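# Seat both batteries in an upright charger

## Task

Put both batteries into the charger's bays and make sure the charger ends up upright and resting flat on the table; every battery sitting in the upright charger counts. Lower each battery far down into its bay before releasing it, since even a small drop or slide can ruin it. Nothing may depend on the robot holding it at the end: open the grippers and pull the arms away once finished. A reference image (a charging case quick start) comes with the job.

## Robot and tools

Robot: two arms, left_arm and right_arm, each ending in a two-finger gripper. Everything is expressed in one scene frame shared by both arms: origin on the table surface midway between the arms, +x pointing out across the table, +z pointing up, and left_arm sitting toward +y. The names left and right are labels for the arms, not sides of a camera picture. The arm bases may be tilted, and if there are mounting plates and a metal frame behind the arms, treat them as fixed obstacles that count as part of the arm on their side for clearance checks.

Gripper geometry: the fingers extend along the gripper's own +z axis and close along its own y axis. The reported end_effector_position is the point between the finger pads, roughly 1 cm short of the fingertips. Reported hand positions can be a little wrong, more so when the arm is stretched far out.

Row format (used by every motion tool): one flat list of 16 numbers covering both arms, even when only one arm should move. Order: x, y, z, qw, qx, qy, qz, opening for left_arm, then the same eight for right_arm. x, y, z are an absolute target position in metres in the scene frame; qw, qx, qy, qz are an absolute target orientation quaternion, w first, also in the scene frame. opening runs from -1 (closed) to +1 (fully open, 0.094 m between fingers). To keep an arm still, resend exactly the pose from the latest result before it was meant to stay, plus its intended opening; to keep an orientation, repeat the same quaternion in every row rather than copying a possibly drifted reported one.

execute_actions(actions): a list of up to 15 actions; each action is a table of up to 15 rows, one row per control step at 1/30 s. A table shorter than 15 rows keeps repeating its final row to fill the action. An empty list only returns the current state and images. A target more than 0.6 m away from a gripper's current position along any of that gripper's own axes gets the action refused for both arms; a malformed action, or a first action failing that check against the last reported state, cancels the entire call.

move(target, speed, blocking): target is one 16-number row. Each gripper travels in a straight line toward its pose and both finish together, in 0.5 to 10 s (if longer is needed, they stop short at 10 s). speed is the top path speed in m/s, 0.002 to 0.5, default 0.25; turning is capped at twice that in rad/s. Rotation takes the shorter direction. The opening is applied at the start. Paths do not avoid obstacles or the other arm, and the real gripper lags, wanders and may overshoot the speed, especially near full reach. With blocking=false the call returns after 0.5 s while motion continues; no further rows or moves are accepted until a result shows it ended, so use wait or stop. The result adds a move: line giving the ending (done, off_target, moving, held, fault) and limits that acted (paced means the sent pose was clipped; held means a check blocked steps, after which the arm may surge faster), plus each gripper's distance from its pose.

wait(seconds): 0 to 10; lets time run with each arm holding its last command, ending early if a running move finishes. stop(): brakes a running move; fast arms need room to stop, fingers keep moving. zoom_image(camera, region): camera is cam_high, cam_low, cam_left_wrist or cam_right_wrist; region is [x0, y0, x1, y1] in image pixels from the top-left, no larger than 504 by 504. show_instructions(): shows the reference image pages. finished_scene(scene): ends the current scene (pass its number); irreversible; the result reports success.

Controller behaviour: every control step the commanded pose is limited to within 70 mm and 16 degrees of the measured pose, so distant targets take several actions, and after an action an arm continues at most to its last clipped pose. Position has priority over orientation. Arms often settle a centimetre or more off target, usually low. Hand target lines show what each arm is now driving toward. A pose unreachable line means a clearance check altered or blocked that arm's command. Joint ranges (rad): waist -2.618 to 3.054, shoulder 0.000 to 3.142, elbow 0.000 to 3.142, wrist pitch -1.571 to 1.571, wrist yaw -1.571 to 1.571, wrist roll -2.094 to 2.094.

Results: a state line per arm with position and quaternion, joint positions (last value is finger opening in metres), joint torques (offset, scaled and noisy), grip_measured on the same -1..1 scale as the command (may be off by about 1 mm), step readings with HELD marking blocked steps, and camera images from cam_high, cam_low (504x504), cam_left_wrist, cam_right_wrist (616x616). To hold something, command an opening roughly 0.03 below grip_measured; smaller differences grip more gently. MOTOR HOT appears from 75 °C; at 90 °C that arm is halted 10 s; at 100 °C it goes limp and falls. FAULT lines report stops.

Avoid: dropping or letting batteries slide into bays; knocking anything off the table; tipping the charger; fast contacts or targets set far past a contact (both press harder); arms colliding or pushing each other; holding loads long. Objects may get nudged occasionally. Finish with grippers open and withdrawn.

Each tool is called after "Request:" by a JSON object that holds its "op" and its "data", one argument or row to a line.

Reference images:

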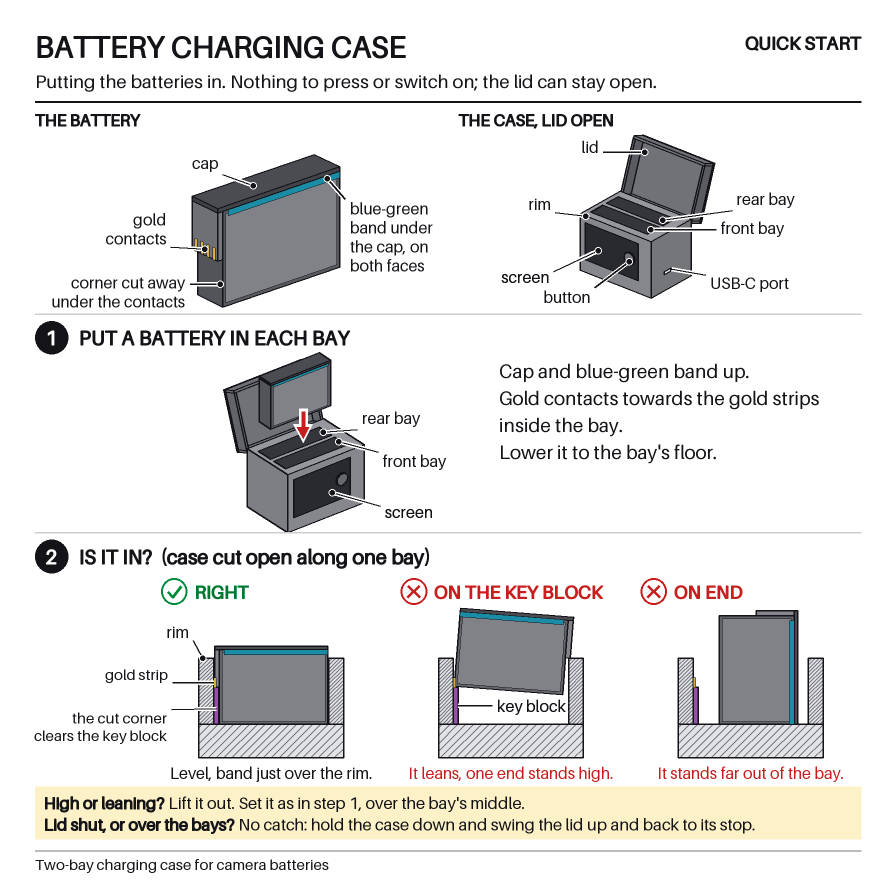

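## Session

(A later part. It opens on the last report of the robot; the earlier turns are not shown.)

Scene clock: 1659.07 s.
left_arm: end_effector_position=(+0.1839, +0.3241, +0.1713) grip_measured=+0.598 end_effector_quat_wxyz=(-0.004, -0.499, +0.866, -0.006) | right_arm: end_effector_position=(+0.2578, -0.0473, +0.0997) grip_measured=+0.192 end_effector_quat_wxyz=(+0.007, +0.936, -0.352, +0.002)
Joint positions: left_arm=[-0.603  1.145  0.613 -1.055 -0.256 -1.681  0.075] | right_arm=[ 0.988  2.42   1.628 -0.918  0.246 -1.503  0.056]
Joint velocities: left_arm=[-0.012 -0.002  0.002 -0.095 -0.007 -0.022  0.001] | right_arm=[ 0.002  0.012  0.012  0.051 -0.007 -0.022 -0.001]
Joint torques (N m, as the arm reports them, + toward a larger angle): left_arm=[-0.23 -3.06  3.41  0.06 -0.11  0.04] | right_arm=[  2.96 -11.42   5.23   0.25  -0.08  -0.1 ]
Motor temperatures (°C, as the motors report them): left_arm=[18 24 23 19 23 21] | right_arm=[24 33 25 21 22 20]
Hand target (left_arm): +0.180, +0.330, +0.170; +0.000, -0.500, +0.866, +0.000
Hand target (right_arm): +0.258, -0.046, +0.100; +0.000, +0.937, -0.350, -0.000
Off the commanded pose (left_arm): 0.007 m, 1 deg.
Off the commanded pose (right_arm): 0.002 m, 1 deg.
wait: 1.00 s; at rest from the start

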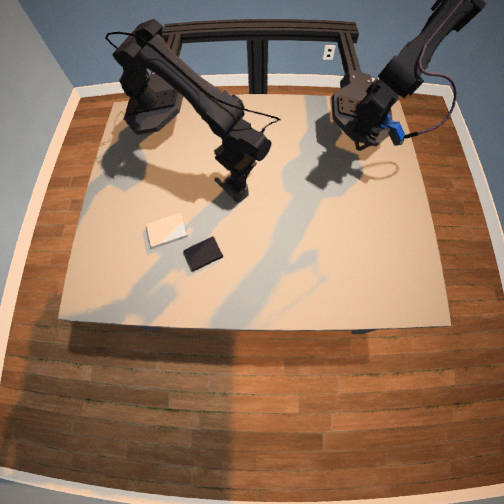

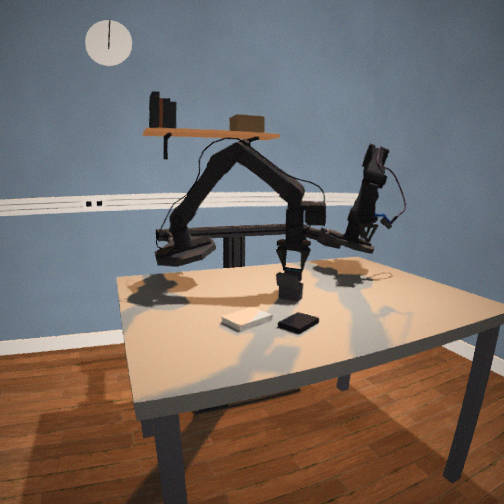

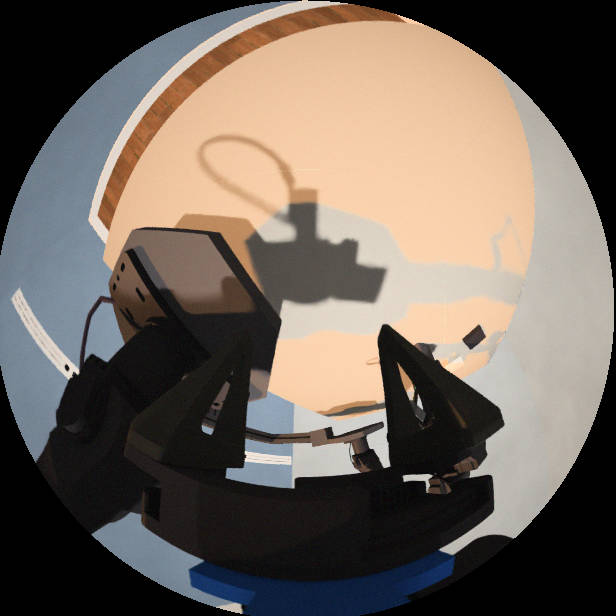

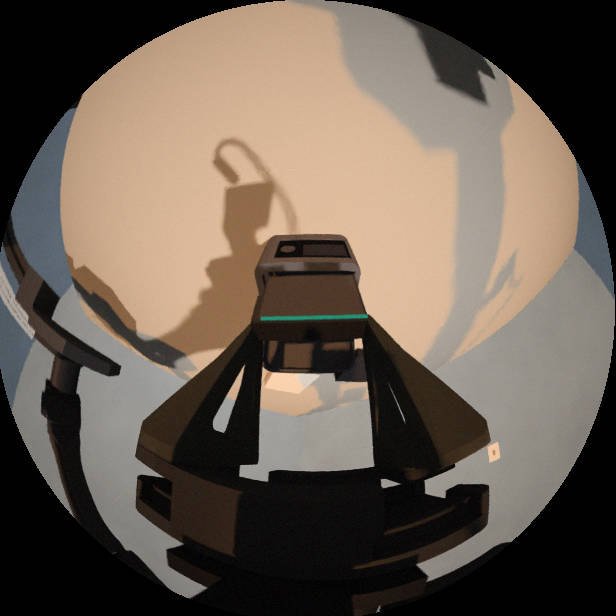

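Request:
{"op": "execute_actions", "data": {
  "actions": [
    [[0.18,0.33,0.17,0,-0.5,0.866,0,0.6,0.26,-0.0466,0.103,0,-0.9367,0.3502,0,0.165],[0.18,0.33,0.17,0,-0.5,0.866,0,0.6,0.26,-0.0466,0.106,0,-0.9367,0.3502,0,0.165],[0.18,0.33,0.17,0,-0.5,0.866,0,0.6,0.26,-0.0466,0.109,0,-0.9367,0.3502,0,0.165],[0.18,0.33,0.17,0,-0.5,0.866,0,0.6,0.26,-0.0466,0.112,0,-0.9367,0.3502,0,0.165],[0.18,0.33,0.17,0,-0.5,0.866,0,0.6,0.26,-0.0466,0.115,0,-0.9367,0.3502,0,0.165],[0.18,0.33,0.17,0,-0.5,0.866,0,0.6,0.26,-0.0466,0.118,0,-0.9367,0.3502,0,0.165],[0.18,0.33,0.17,0,-0.5,0.866,0,0.6,0.26,-0.0466,0.121,0,-0.9367,0.3502,0,0.165],[0.18,0.33,0.17,0,-0.5,0.866,0,0.6,0.26,-0.0466,0.124,0,-0.9367,0.3502,0,0.165],[0.18,0.33,0.17,0,-0.5,0.866,0,0.6,0.26,-0.0466,0.127,0,-0.9367,0.3502,0,0.165],[0.18,0.33,0.17,0,-0.5,0.866,0,0.6,0.26,-0.0466,0.130,0,-0.9367,0.3502,0,0.165],[0.18,0.33,0.17,0,-0.5,0.866,0,0.6,0.26,-0.0466,0.133,0,-0.9367,0.3502,0,0.165],[0.18,0.33,0.17,0,-0.5,0.866,0,0.6,0.26,-0.0466,0.136,0,-0.9367,0.3502,0,0.165],[0.18,0.33,0.17,0,-0.5,0.866,0,0.6,0.26,-0.0466,0.139,0,-0.9367,0.3502,0,0.165],[0.18,0.33,0.17,0,-0.5,0.866,0,0.6,0.26,-0.0466,0.142,0,-0.9367,0.3502,0,0.165],[0.18,0.33,0.17,0,-0.5,0.866,0,0.6,0.26,-0.0466,0.145,0,-0.9367,0.3502,0,0.165]],
    [[0.18,0.33,0.17,0,-0.5,0.866,0,0.6,0.26,-0.0466,0.142,0,-0.9367,0.3502,0,0.165],[0.18,0.33,0.17,0,-0.5,0.866,0,0.6,0.26,-0.0466,0.139,0,-0.9367,0.3502,0,0.165],[0.18,0.33,0.17,0,-0.5,0.866,0,0.6,0.26,-0.0466,0.136,0,-0.9367,0.3502,0,0.165],[0.18,0.33,0.17,0,-0.5,0.866,0,0.6,0.26,-0.0466,0.133,0,-0.9367,0.3502,0,0.165],[0.18,0.33,0.17,0,-0.5,0.866,0,0.6,0.26,-0.0466,0.130,0,-0.9367,0.3502,0,0.165],[0.18,0.33,0.17,0,-0.5,0.866,0,0.6,0.26,-0.0466,0.128,0,-0.9367,0.3502,0,0.165],[0.18,0.33,0.17,0,-0.5,0.866,0,0.6,0.26,-0.0466,0.126,0,-0.9367,0.3502,0,0.165],[0.18,0.33,0.17,0,-0.5,0.866,0,0.6,0.26,-0.0466,0.124,0,-0.9367,0.3502,0,0.165],[0.18,0.33,0.17,0,-0.5,0.866,0,0.6,0.26,-0.0466,0.122,0,-0.9367,0.3502,0,0.165],[0.18,0.33,0.17,0,-0.5,0.866,0,0.6,0.26,-0.0466,0.120,0,-0.9367,0.3502,0,0.165],[0.18,0.33,0.17,0,-0.5,0.866,0,0.6,0.26,-0.0466,0.118,0,-0.9367,0.3502,0,0.165],[0.18,0.33,0.17,0,-0.5,0.866,0,0.6,0.26,-0.0466,0.116,0,-0.9367,0.3502,0,0.165],[0.18,0.33,0.17,0,-0.5,0.866,0,0.6,0.26,-0.0466,0.114,0,-0.9367,0.3502,0,0.165],[0.18,0.33,0.17,0,-0.5,0.866,0,0.6,0.26,-0.0466,0.112,0,-0.9367,0.3502,0,0.165],[0.18,0.33,0.17,0,-0.5,0.866,0,0.6,0.26,-0.0466,0.110,0,-0.9367,0.3502,0,0.165]],
    [[0.18,0.33,0.17,0,-0.5,0.866,0,0.6,0.26,-0.0466,0.1085,0,-0.9367,0.3502,0,0.165],[0.18,0.33,0.17,0,-0.5,0.866,0,0.6,0.26,-0.0466,0.107,0,-0.9367,0.3502,0,0.165],[0.18,0.33,0.17,0,-0.5,0.866,0,0.6,0.26,-0.0466,0.1055,0,-0.9367,0.3502,0,0.165],[0.18,0.33,0.17,0,-0.5,0.866,0,0.6,0.26,-0.0466,0.104,0,-0.9367,0.3502,0,0.165],[0.18,0.33,0.17,0,-0.5,0.866,0,0.6,0.26,-0.0466,0.1025,0,-0.9367,0.3502,0,0.165],[0.18,0.33,0.17,0,-0.5,0.866,0,0.6,0.26,-0.0466,0.101,0,-0.9367,0.3502,0,0.165],[0.18,0.33,0.17,0,-0.5,0.866,0,0.6,0.26,-0.0466,0.100,0,-0.9367,0.3502,0,0.165]]
  ]
}}

Request:
{"op": "zoom_image", "data": {
  "camera": "cam_right_wrist",
  "region": [230,190,390,320]
}}

Scene clock: 1677.27 s.
left_arm: end_effector_position=(+0.1839, +0.3241, +0.1713) grip_measured=+0.598 end_effector_quat_wxyz=(-0.004, -0.499, +0.866, -0.006) | right_arm: end_effector_position=(+0.2570, -0.0481, +0.0993) grip_measured=+0.192 end_effector_quat_wxyz=(+0.009, +0.937, -0.350, +0.001)
Joint positions: left_arm=[-0.603  1.145  0.613 -1.055 -0.256 -1.681  0.075] | right_arm=[ 0.988  2.42   1.628 -0.922  0.246 -1.507  0.056]
Joint velocities: left_arm=[-0.007  0.002  0.007 -0.007  0.007 -0.066 -0.   ] | right_arm=[-0.007 -0.002  0.002  0.007  0.022 -0.081 -0.001]
Joint torques (N m, as the arm reports them, + toward a larger angle): left_arm=[-0.3  -3.13  3.44  0.08 -0.1   0.  ] | right_arm=[  2.51 -11.54   5.36   0.2   -0.06  -0.12]
Motor temperatures (°C, as the motors report them): left_arm=[18 24 23 19 23 21] | right_arm=[24 34 24 21 22 20]
Hand target (left_arm): +0.180, +0.330, +0.170; +0.000, -0.500, +0.866, +0.000
Hand target (right_arm): +0.260, -0.047, +0.100; +0.000, +0.937, -0.350, +0.000
Off the commanded pose (left_arm): 0.007 m, 1 deg.
Off the commanded pose (right_arm): 0.003 m, 1 deg.
Step readings (end_effector_position; steps 1 to 15: 1st action; 16 to 30: 2nd action; 31 to 45: 3rd action):
0: left_arm (+0.1839, +0.3241, +0.1713) | right_arm (+0.2578, -0.0473, +0.0997)
1: left_arm (+0.1839, +0.3241, +0.1713) | right_arm (+0.2578, -0.0473, +0.0997)
2: left_arm (+0.1839, +0.3241, +0.1713) | right_arm (+0.2578, -0.0473, +0.0997)
4: left_arm (+0.1839, +0.3241, +0.1713) | right_arm (+0.2577, -0.0473, +0.0997)
8: left_arm (+0.1839, +0.3241, +0.1713) | right_arm (+0.2556, -0.0502, +0.0998)
15: left_arm (+0.1839, +0.3241, +0.1713) | right_arm (+0.2539, -0.0564, +0.1101)
16: left_arm (+0.1839, +0.3241, +0.1713) | right_arm (+0.2553, -0.0559, +0.1133)
17: left_arm (+0.1839, +0.3241, +0.1713) | right_arm (+0.2567, -0.0552, +0.1161)
19: left_arm (+0.1839, +0.3241, +0.1713) | right_arm (+0.2582, -0.0543, +0.1188)
23: left_arm (+0.1839, +0.3241, +0.1713) | right_arm (+0.2584, -0.0541, +0.1188)
30: left_arm (+0.1839, +0.3241, +0.1713) | right_arm (+0.2621, -0.0490, +0.1181)
31: left_arm (+0.1839, +0.3241, +0.1713) | right_arm (+0.2625, -0.0481, +0.1171)
32: left_arm (+0.1839, +0.3241, +0.1713) | right_arm (+0.2623, -0.0477, +0.1157)
34: left_arm (+0.1839, +0.3241, +0.1713) | right_arm (+0.2609, -0.0480, +0.1119)
38: left_arm (+0.1839, +0.3241, +0.1713) | right_arm (+0.2574, -0.0490, +0.1029)
45: end_effector_position above

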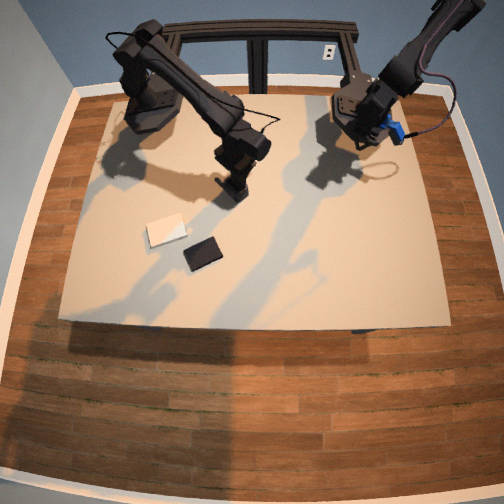

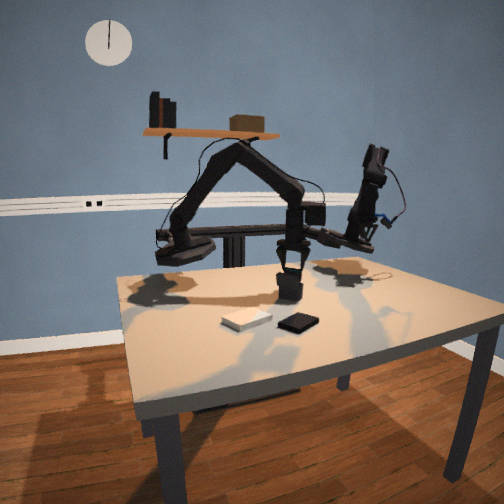

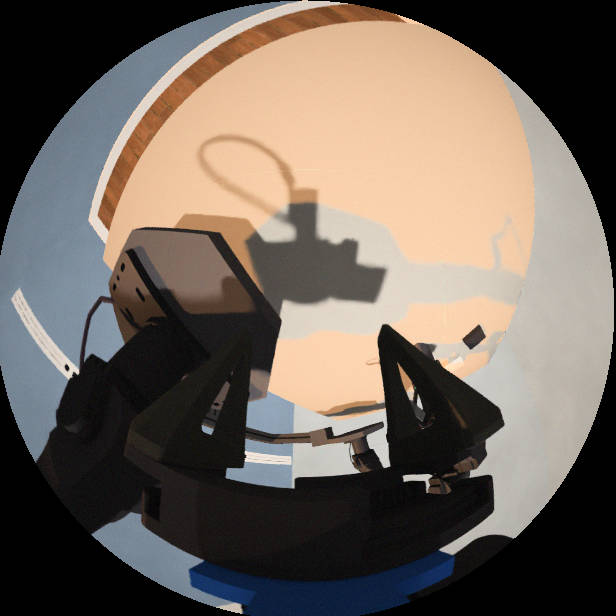

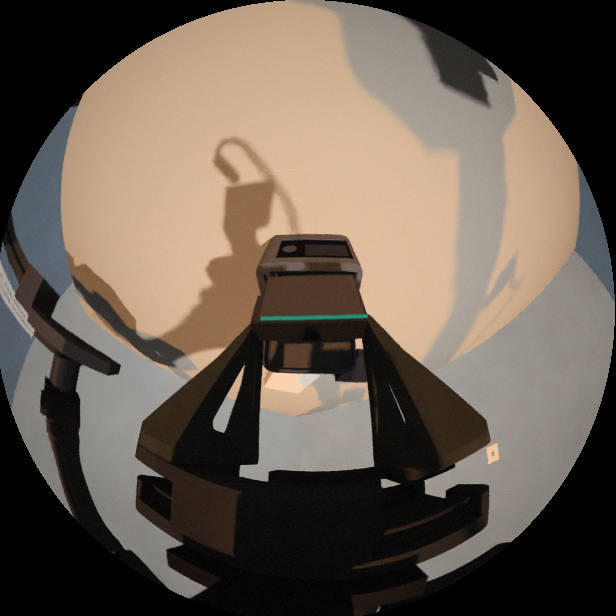

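Region (230, 190, 390, 320) of cam_right_wrist's 616x616 image, scaled by 3.150, with more detail than that image has; it fills the top 410 rows of this view, and the rest is white.

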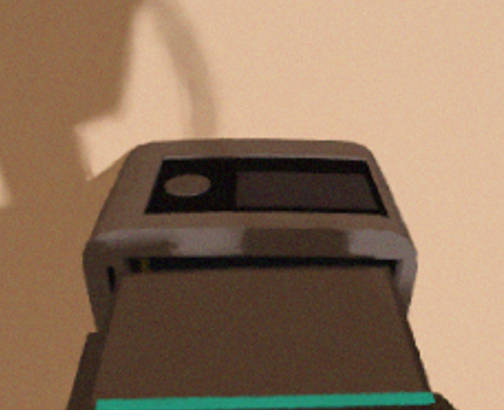

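Request:
{"op": "move", "data": {
  "target": [0.18,0.33,0.17,0,-0.5,0.866,0,0.6,0.2621,-0.0474,0.135,0,-0.9367,0.3502,0,0.165],
  "speed": 0.06
}}

Request:
{"op": "move", "data": {
  "target": [0.18,0.33,0.17,0,-0.5,0.866,0,0.6,0.2621,-0.0474,0.100,0,-0.9367,0.3502,0,0.165],
  "speed": 0.04
}}

Request:
{"op": "zoom_image", "data": {
  "camera": "cam_right_wrist",
  "region": [230,190,390,320]
}}

Scene clock: 1686.00 s.
left_arm: end_effector_position=(+0.1839, +0.3241, +0.1713) grip_measured=+0.598 end_effector_quat_wxyz=(-0.004, -0.499, +0.866, -0.006) | right_arm: end_effector_position=(+0.2568, -0.0545, +0.1145) grip_measured=+0.192 end_effector_quat_wxyz=(+0.020, +0.938, -0.347, -0.002)
Joint positions: left_arm=[-0.603  1.145  0.613 -1.055 -0.256 -1.681  0.075] | right_arm=[ 0.988  2.4    1.658 -0.997  0.246 -1.508  0.056]
Joint velocities: left_arm=[ 0.002 -0.012 -0.002  0.037  0.022 -0.022 -0.001] | right_arm=[ 0.017 -0.002  0.002 -0.007  0.007  0.007 -0.001]
Joint torques (N m, as the arm reports them, + toward a larger angle): left_arm=[-0.22 -3.14  3.39  0.08 -0.11  0.03] | right_arm=[  3.73 -13.37   9.    -0.13  -0.08   0.04]
Motor temperatures (°C, as the motors report them): left_arm=[18 24 23 19 23 21] | right_arm=[24 34 24 21 22 20]
Hand target (left_arm): +0.180, +0.330, +0.170; +0.000, -0.500, +0.866, +0.000
Hand target (right_arm): +0.262, -0.047, +0.135; -0.000, +0.937, -0.350, +0.000
Off the commanded pose (left_arm): 0.007 m, 1 deg.
Off the commanded pose (right_arm): 0.022 m, 2 deg.
move: off_target (right_arm)

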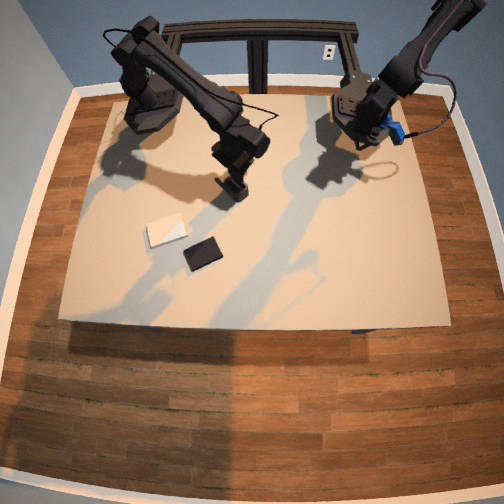

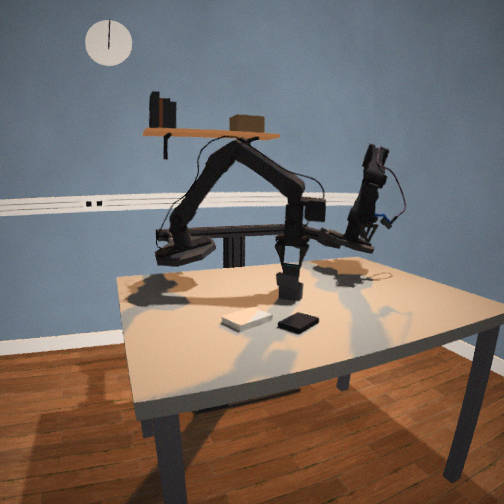

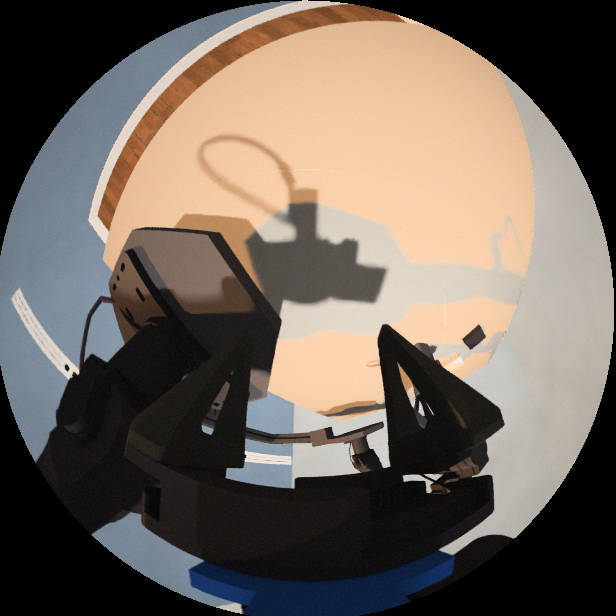

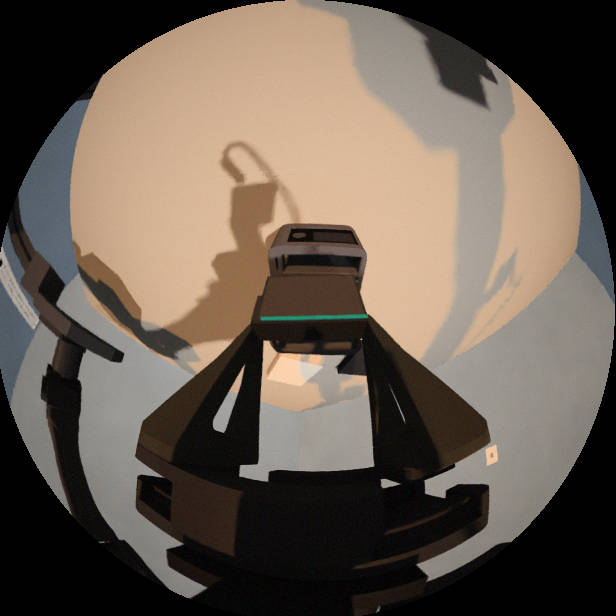

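Scene clock: 1687.00 s.
left_arm: end_effector_position=(+0.1839, +0.3241, +0.1713) grip_measured=+0.598 end_effector_quat_wxyz=(-0.004, -0.499, +0.866, -0.006) | right_arm: end_effector_position=(+0.2616, -0.0493, +0.0993) grip_measured=+0.192 end_effector_quat_wxyz=(+0.007, +0.936, -0.353, +0.002)
Joint positions: left_arm=[-0.603  1.145  0.613 -1.055 -0.256 -1.681  0.075] | right_arm=[ 0.978  2.421  1.633 -0.92   0.247 -1.512  0.056]
Joint velocities: left_arm=[-0.002 -0.002  0.007 -0.081 -0.051 -0.022  0.001] | right_arm=[-0.002 -0.007 -0.002 -0.022  0.007 -0.022 -0.   ]
Joint torques (N m, as the arm reports them, + toward a larger angle): left_arm=[-0.23 -3.11  3.44  0.06 -0.11  0.04] | right_arm=[  2.93 -11.5    5.2    0.22  -0.04  -0.09]
Motor temperatures (°C, as the motors report them): left_arm=[18 24 23 19 23 21] | right_arm=[24 34 24 21 22 20]
Hand target (left_arm): +0.180, +0.330, +0.170; +0.000, -0.500, +0.866, +0.000
Hand target (right_arm): +0.262, -0.047, +0.100; +0.000, +0.937, -0.350, +0.000
Off the commanded pose (left_arm): 0.007 m, 1 deg.
Off the commanded pose (right_arm): 0.002 m, 1 deg.
move: done

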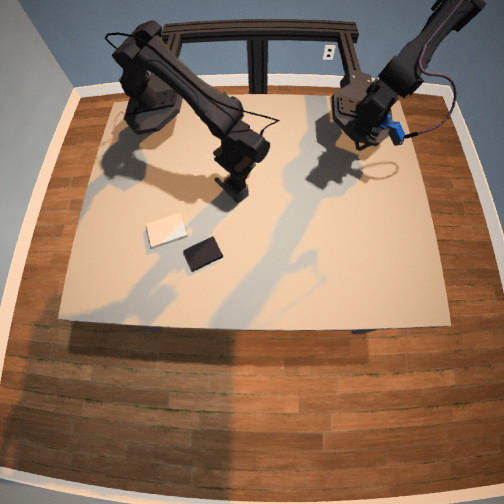

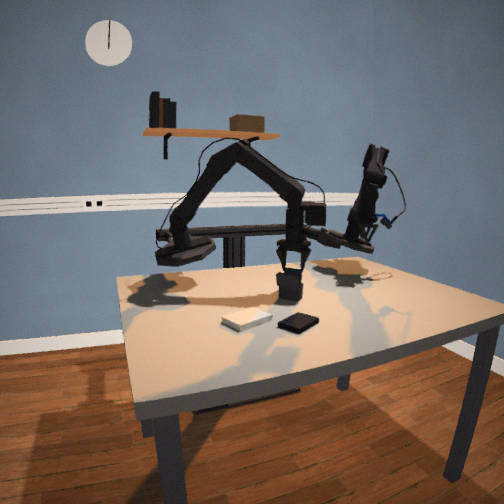

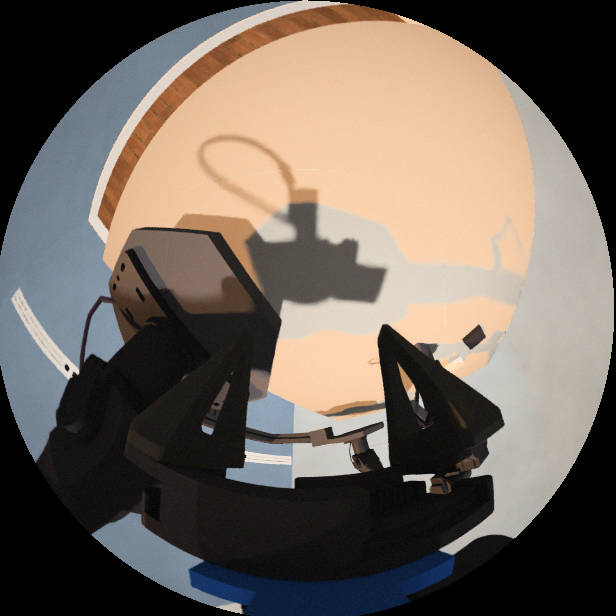

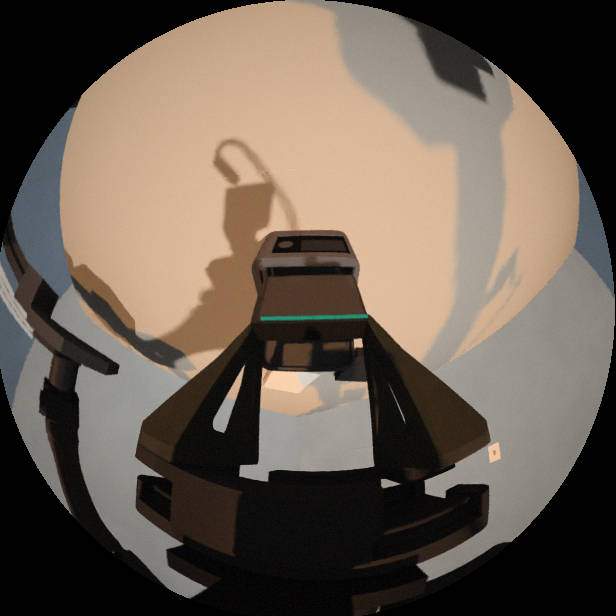

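Region (230, 190, 390, 320) of cam_right_wrist's 616x616 image, scaled by 3.150, with more detail than that image has; it fills the top 410 rows of this view, and the rest is white.

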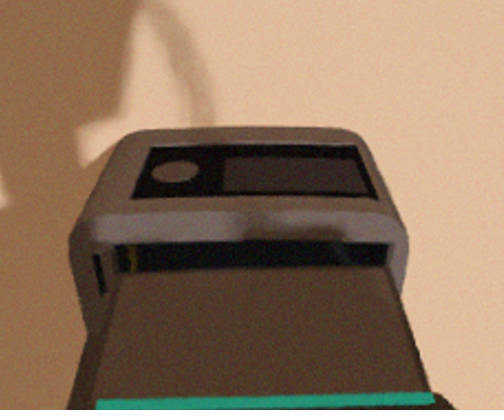

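Request:
{"op": "move", "data": {
  "target": [0.18,0.33,0.17,0,-0.5,0.866,0,0.6,0.2602,-0.0462,0.135,0,-0.9336,0.3584,0,0.165],
  "speed": 0.06
}}

Request:
{"op": "move", "data": {
  "target": [0.18,0.33,0.17,0,-0.5,0.866,0,0.6,0.2602,-0.0462,0.100,0,-0.9336,0.3584,0,0.165],
  "speed": 0.04
}}

Request:
{"op": "zoom_image", "data": {
  "camera": "cam_right_wrist",
  "region": [230,190,390,320]
}}

Scene clock: 1698.67 s.
left_arm: end_effector_position=(+0.1839, +0.3241, +0.1713) grip_measured=+0.598 end_effector_quat_wxyz=(-0.004, -0.499, +0.866, -0.006) | right_arm: end_effector_position=(+0.2589, -0.0580, +0.1125) grip_measured=+0.192 end_effector_quat_wxyz=(+0.023, +0.933, -0.360, -0.003)
Joint positions: left_arm=[-0.603  1.145  0.613 -1.055 -0.256 -1.681  0.075] | right_arm=[ 0.978  2.4    1.655 -0.997  0.247 -1.489  0.056]
Joint velocities: left_arm=[-0.007 -0.017 -0.017  0.037  0.037  0.007 -0.   ] | right_arm=[-0.027  0.012 -0.002 -0.051 -0.022 -0.051 -0.002]
Joint torques (N m, as the arm reports them, + toward a larger angle): left_arm=[-0.27 -3.21  3.29  0.06 -0.09  0.  ] | right_arm=[  5.05 -13.37   9.13  -0.1   -0.12   0.1 ]
Motor temperatures (°C, as the motors report them): left_arm=[18 24 23 19 23 21] | right_arm=[24 34 24 21 22 20]
Hand target (left_arm): +0.180, +0.330, +0.170; +0.000, -0.500, +0.866, +0.000
Hand target (right_arm): +0.260, -0.046, +0.134; +0.000, +0.934, -0.358, +0.000
Off the commanded pose (left_arm): 0.007 m, 1 deg.
Off the commanded pose (right_arm): 0.025 m, 3 deg.
move: off_target (right_arm)

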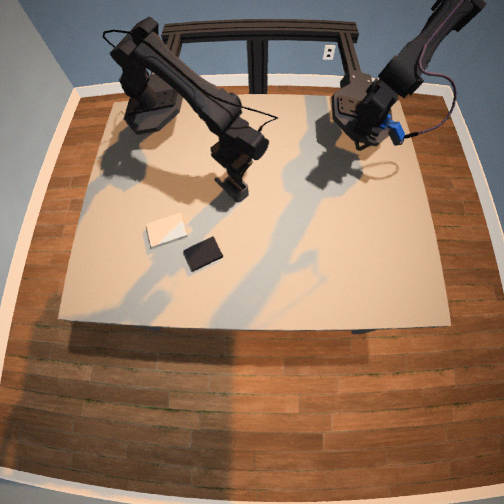

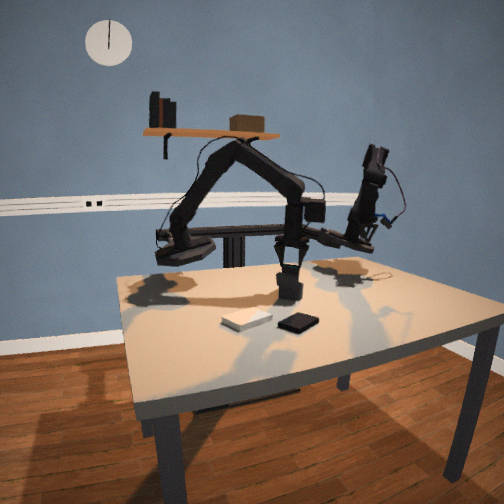

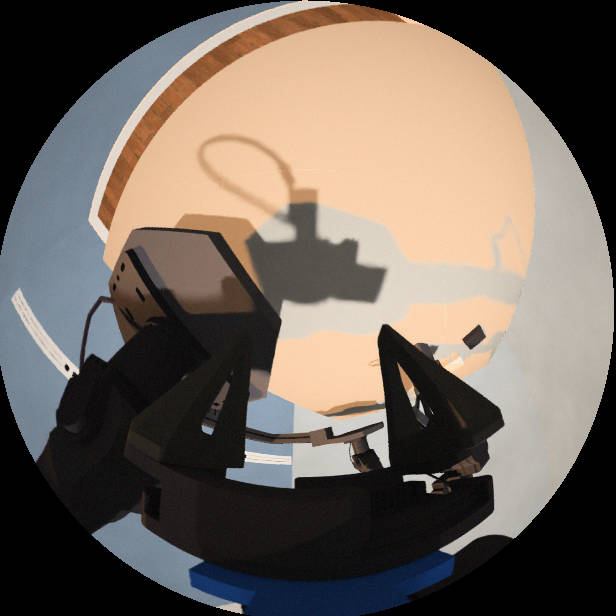

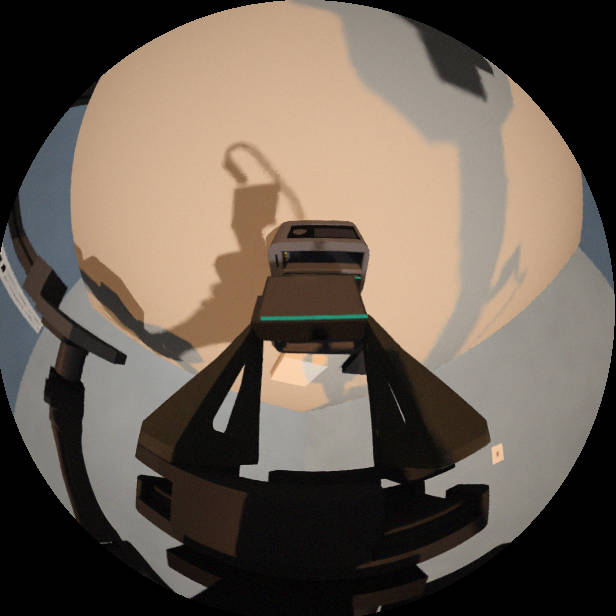

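Scene clock: 1699.70 s.
left_arm: end_effector_position=(+0.1839, +0.3241, +0.1713) grip_measured=+0.598 end_effector_quat_wxyz=(-0.004, -0.499, +0.866, -0.006) | right_arm: end_effector_position=(+0.2613, -0.0498, +0.0990) grip_measured=+0.192 end_effector_quat_wxyz=(+0.008, +0.932, -0.363, +0.002)
Joint positions: left_arm=[-0.603  1.145  0.613 -1.055 -0.256 -1.681  0.075] | right_arm=[ 0.978  2.421  1.632 -0.92   0.247 -1.49   0.056]
Joint velocities: left_arm=[ 0.012  0.027 -0.012  0.037 -0.022  0.066  0.   ] | right_arm=[-0.012  0.012  0.007  0.095 -0.022 -0.007  0.   ]
Joint torques (N m, as the arm reports them, + toward a larger angle): left_arm=[-0.22 -3.25  3.36  0.09 -0.11  0.06] | right_arm=[  3.44 -11.42   5.21   0.27  -0.05  -0.08]
Motor temperatures (°C, as the motors report them): left_arm=[18 24 23 19 23 21] | right_arm=[24 34 24 21 22 20]
Hand target (left_arm): +0.180, +0.330, +0.170; +0.000, -0.500, +0.866, +0.000
Hand target (right_arm): +0.260, -0.046, +0.100; +0.000, +0.934, -0.358, +0.000
Off the commanded pose (left_arm): 0.007 m, 1 deg.
Off the commanded pose (right_arm): 0.004 m, 1 deg.
move: done

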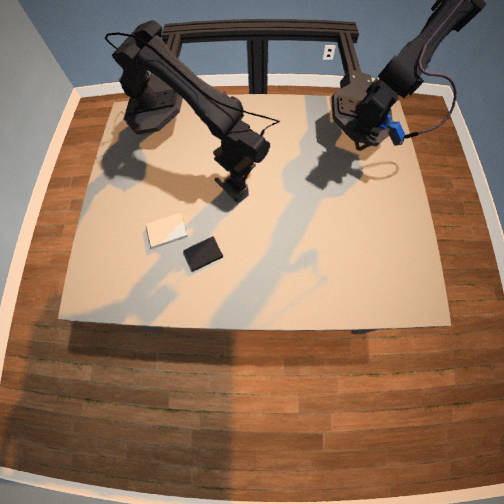

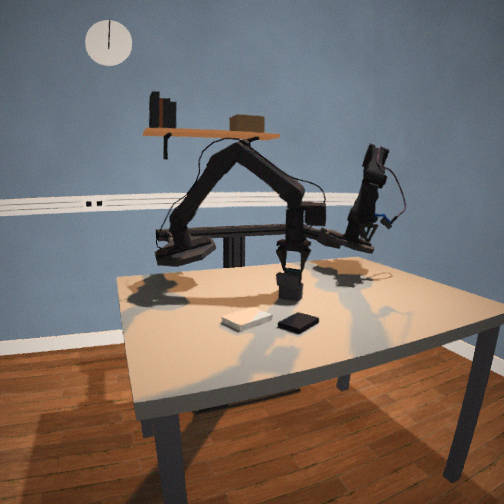

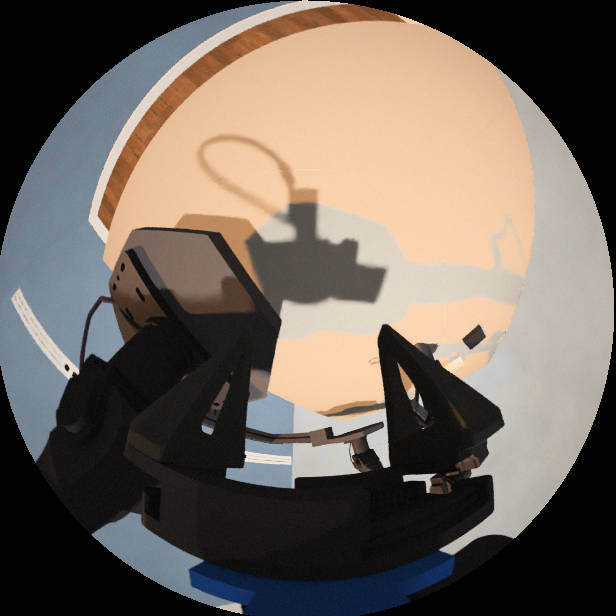

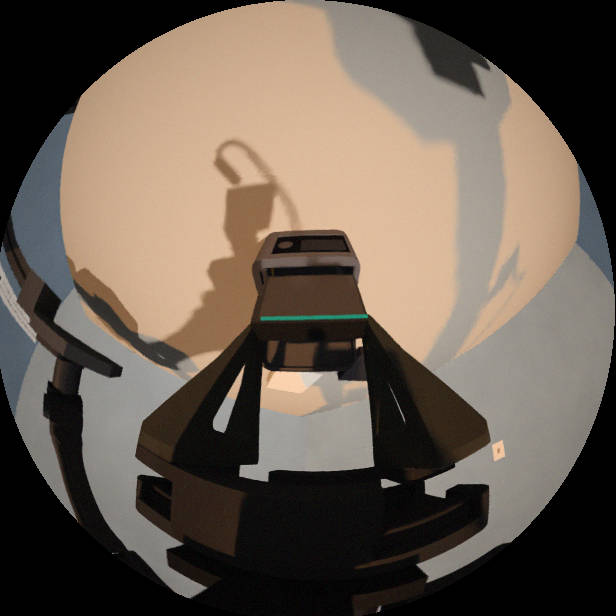

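Region (230, 190, 390, 320) of cam_right_wrist's 616x616 image, scaled by 3.150, with more detail than that image has; it fills the top 410 rows of this view, and the rest is white.

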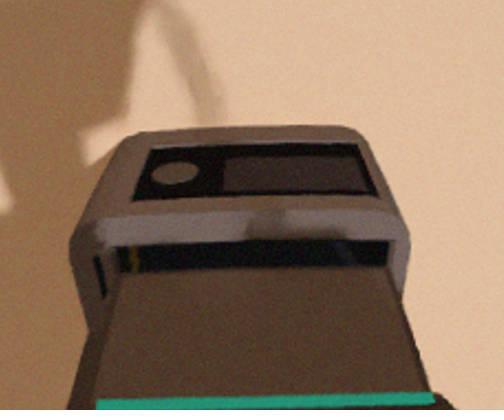

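Request:
{"op": "move", "data": {
  "target": [0.18,0.33,0.17,0,-0.5,0.866,0,0.6,0.2543,-0.0411,0.14,0,-0.9336,0.3584,0,0.165],
  "speed": 0.06
}}

Request:
{"op": "move", "data": {
  "target": [0.18,0.33,0.17,0,-0.5,0.866,0,0.6,0.2602,-0.0465,0.100,0,-0.9346,0.3558,0,0.165],
  "speed": 0.04
}}

Request:
{"op": "zoom_image", "data": {
  "camera": "cam_right_wrist",
  "region": [230,190,390,320]
}}

Scene clock: 1709.17 s.
left_arm: end_effector_position=(+0.1839, +0.3241, +0.1713) grip_measured=+0.598 end_effector_quat_wxyz=(-0.004, -0.499, +0.866, -0.006) | right_arm: end_effector_position=(+0.2526, -0.0511, +0.1186) grip_measured=+0.192 end_effector_quat_wxyz=(+0.022, +0.934, -0.357, -0.000)
Joint positions: left_arm=[-0.603  1.145  0.613 -1.055 -0.256 -1.681  0.075] | right_arm=[ 1.005  2.4    1.669 -1.014  0.248 -1.468  0.056]
Joint velocities: left_arm=[-0.007  0.002 -0.002 -0.051  0.022  0.081  0.   ] | right_arm=[ 0.012  0.002 -0.012 -0.066  0.037  0.007 -0.   ]
Joint torques (N m, as the arm reports them, + toward a larger angle): left_arm=[-0.15 -3.13  3.47  0.04 -0.08 -0.01] | right_arm=[  4.37 -13.48   9.04  -0.12  -0.11   0.07]
Motor temperatures (°C, as the motors report them): left_arm=[18 24 23 19 23 21] | right_arm=[24 34 24 21 22 20]
Hand target (left_arm): +0.180, +0.330, +0.170; +0.000, -0.500, +0.866, +0.000
Hand target (right_arm): +0.255, -0.041, +0.140; -0.000, +0.934, -0.358, +0.000
Off the commanded pose (left_arm): 0.007 m, 1 deg.
Off the commanded pose (right_arm): 0.024 m, 3 deg.
move: off_target (right_arm)

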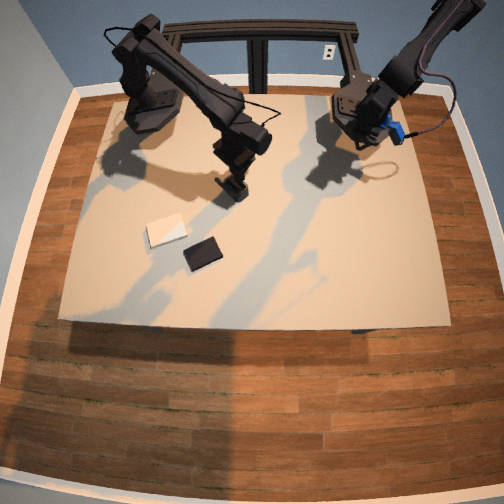

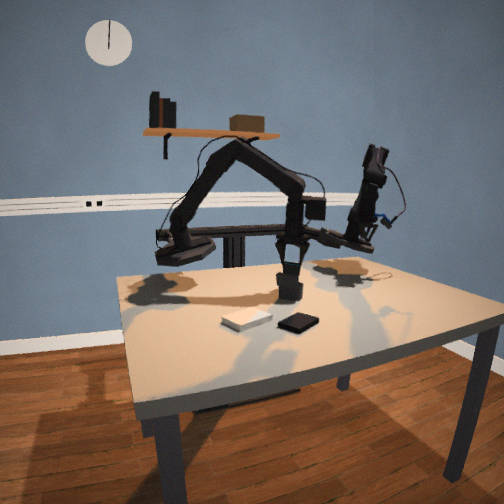

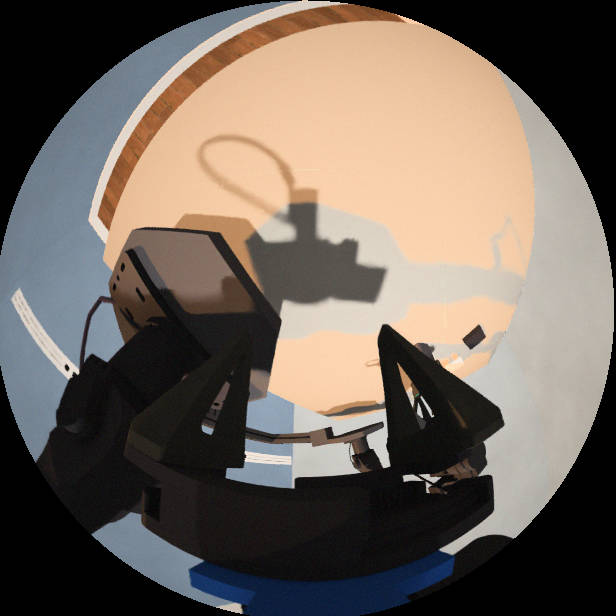

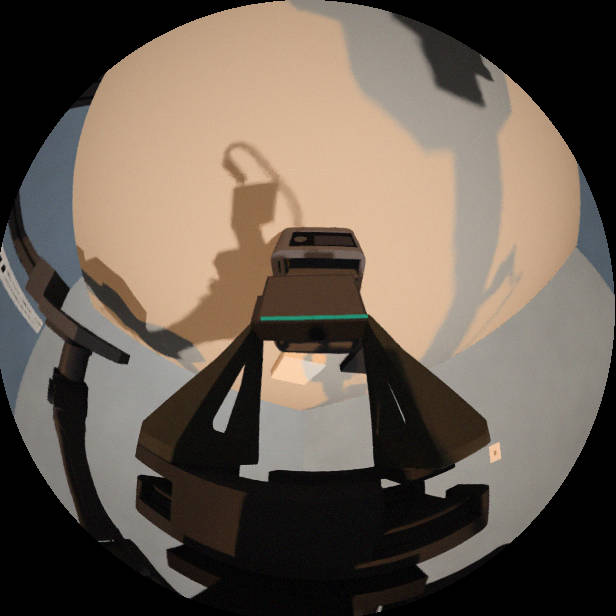

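Scene clock: 1710.20 s.
left_arm: end_effector_position=(+0.1839, +0.3241, +0.1713) grip_measured=+0.598 end_effector_quat_wxyz=(-0.004, -0.499, +0.866, -0.006) | right_arm: end_effector_position=(+0.2601, -0.0483, +0.1002) grip_measured=+0.192 end_effector_quat_wxyz=(+0.006, +0.934, -0.358, +0.003)
Joint positions: left_arm=[-0.603  1.145  0.613 -1.055 -0.256 -1.681  0.075] | right_arm=[ 0.983  2.419  1.631 -0.919  0.248 -1.496  0.056]
Joint velocities: left_arm=[-0.012 -0.017 -0.002  0.081  0.051 -0.022  0.   ] | right_arm=[-0.002  0.012 -0.002 -0.022 -0.007 -0.051 -0.   ]
Joint torques (N m, as the arm reports them, + toward a larger angle): left_arm=[-0.3  -3.14  3.36  0.06 -0.1   0.  ] | right_arm=[  2.93 -11.25   5.1    0.26  -0.07  -0.1 ]
Motor temperatures (°C, as the motors report them): left_arm=[18 24 23 19 23 21] | right_arm=[24 34 24 21 22 20]
Hand target (left_arm): +0.180, +0.330, +0.170; +0.000, -0.500, +0.866, +0.000
Hand target (right_arm): +0.260, -0.047, +0.100; -0.000, +0.935, -0.356, -0.000
Off the commanded pose (left_arm): 0.007 m, 1 deg.
Off the commanded pose (right_arm): 0.002 m, 1 deg.
move: done

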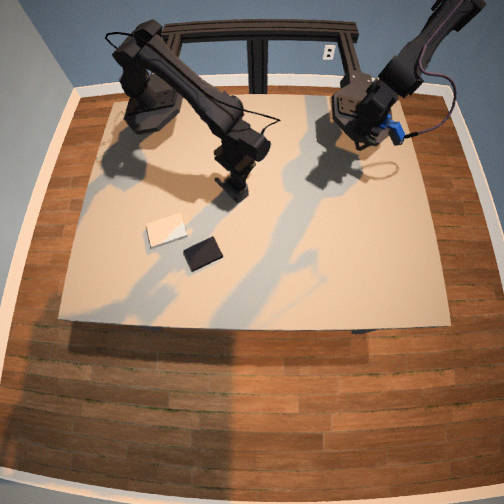

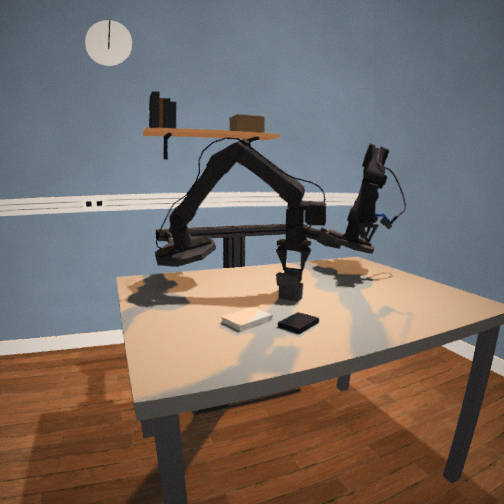

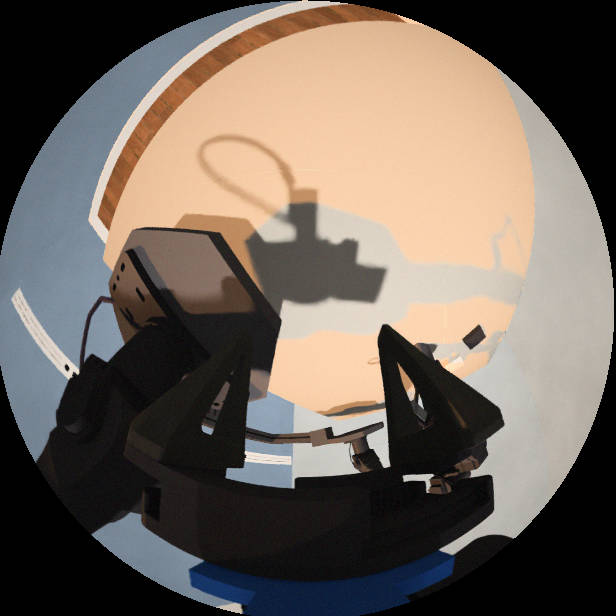

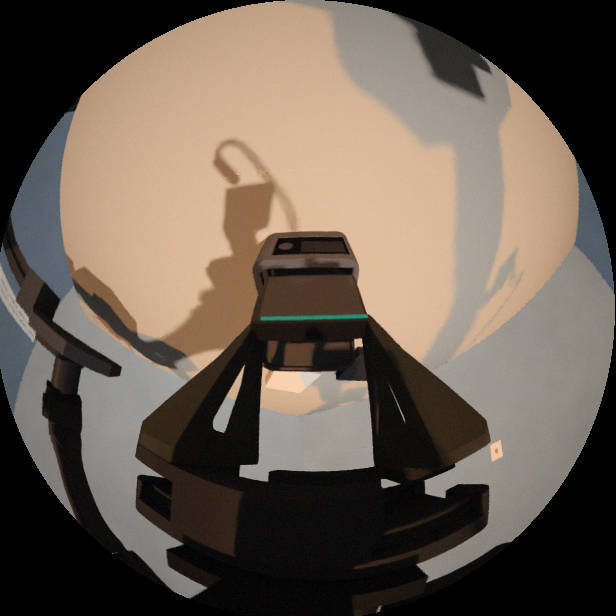

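Region (230, 190, 390, 320) of cam_right_wrist's 616x616 image, scaled by 3.150, with more detail than that image has; it fills the top 410 rows of this view, and the rest is white.

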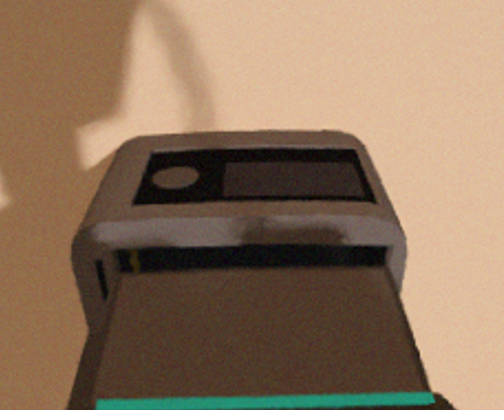

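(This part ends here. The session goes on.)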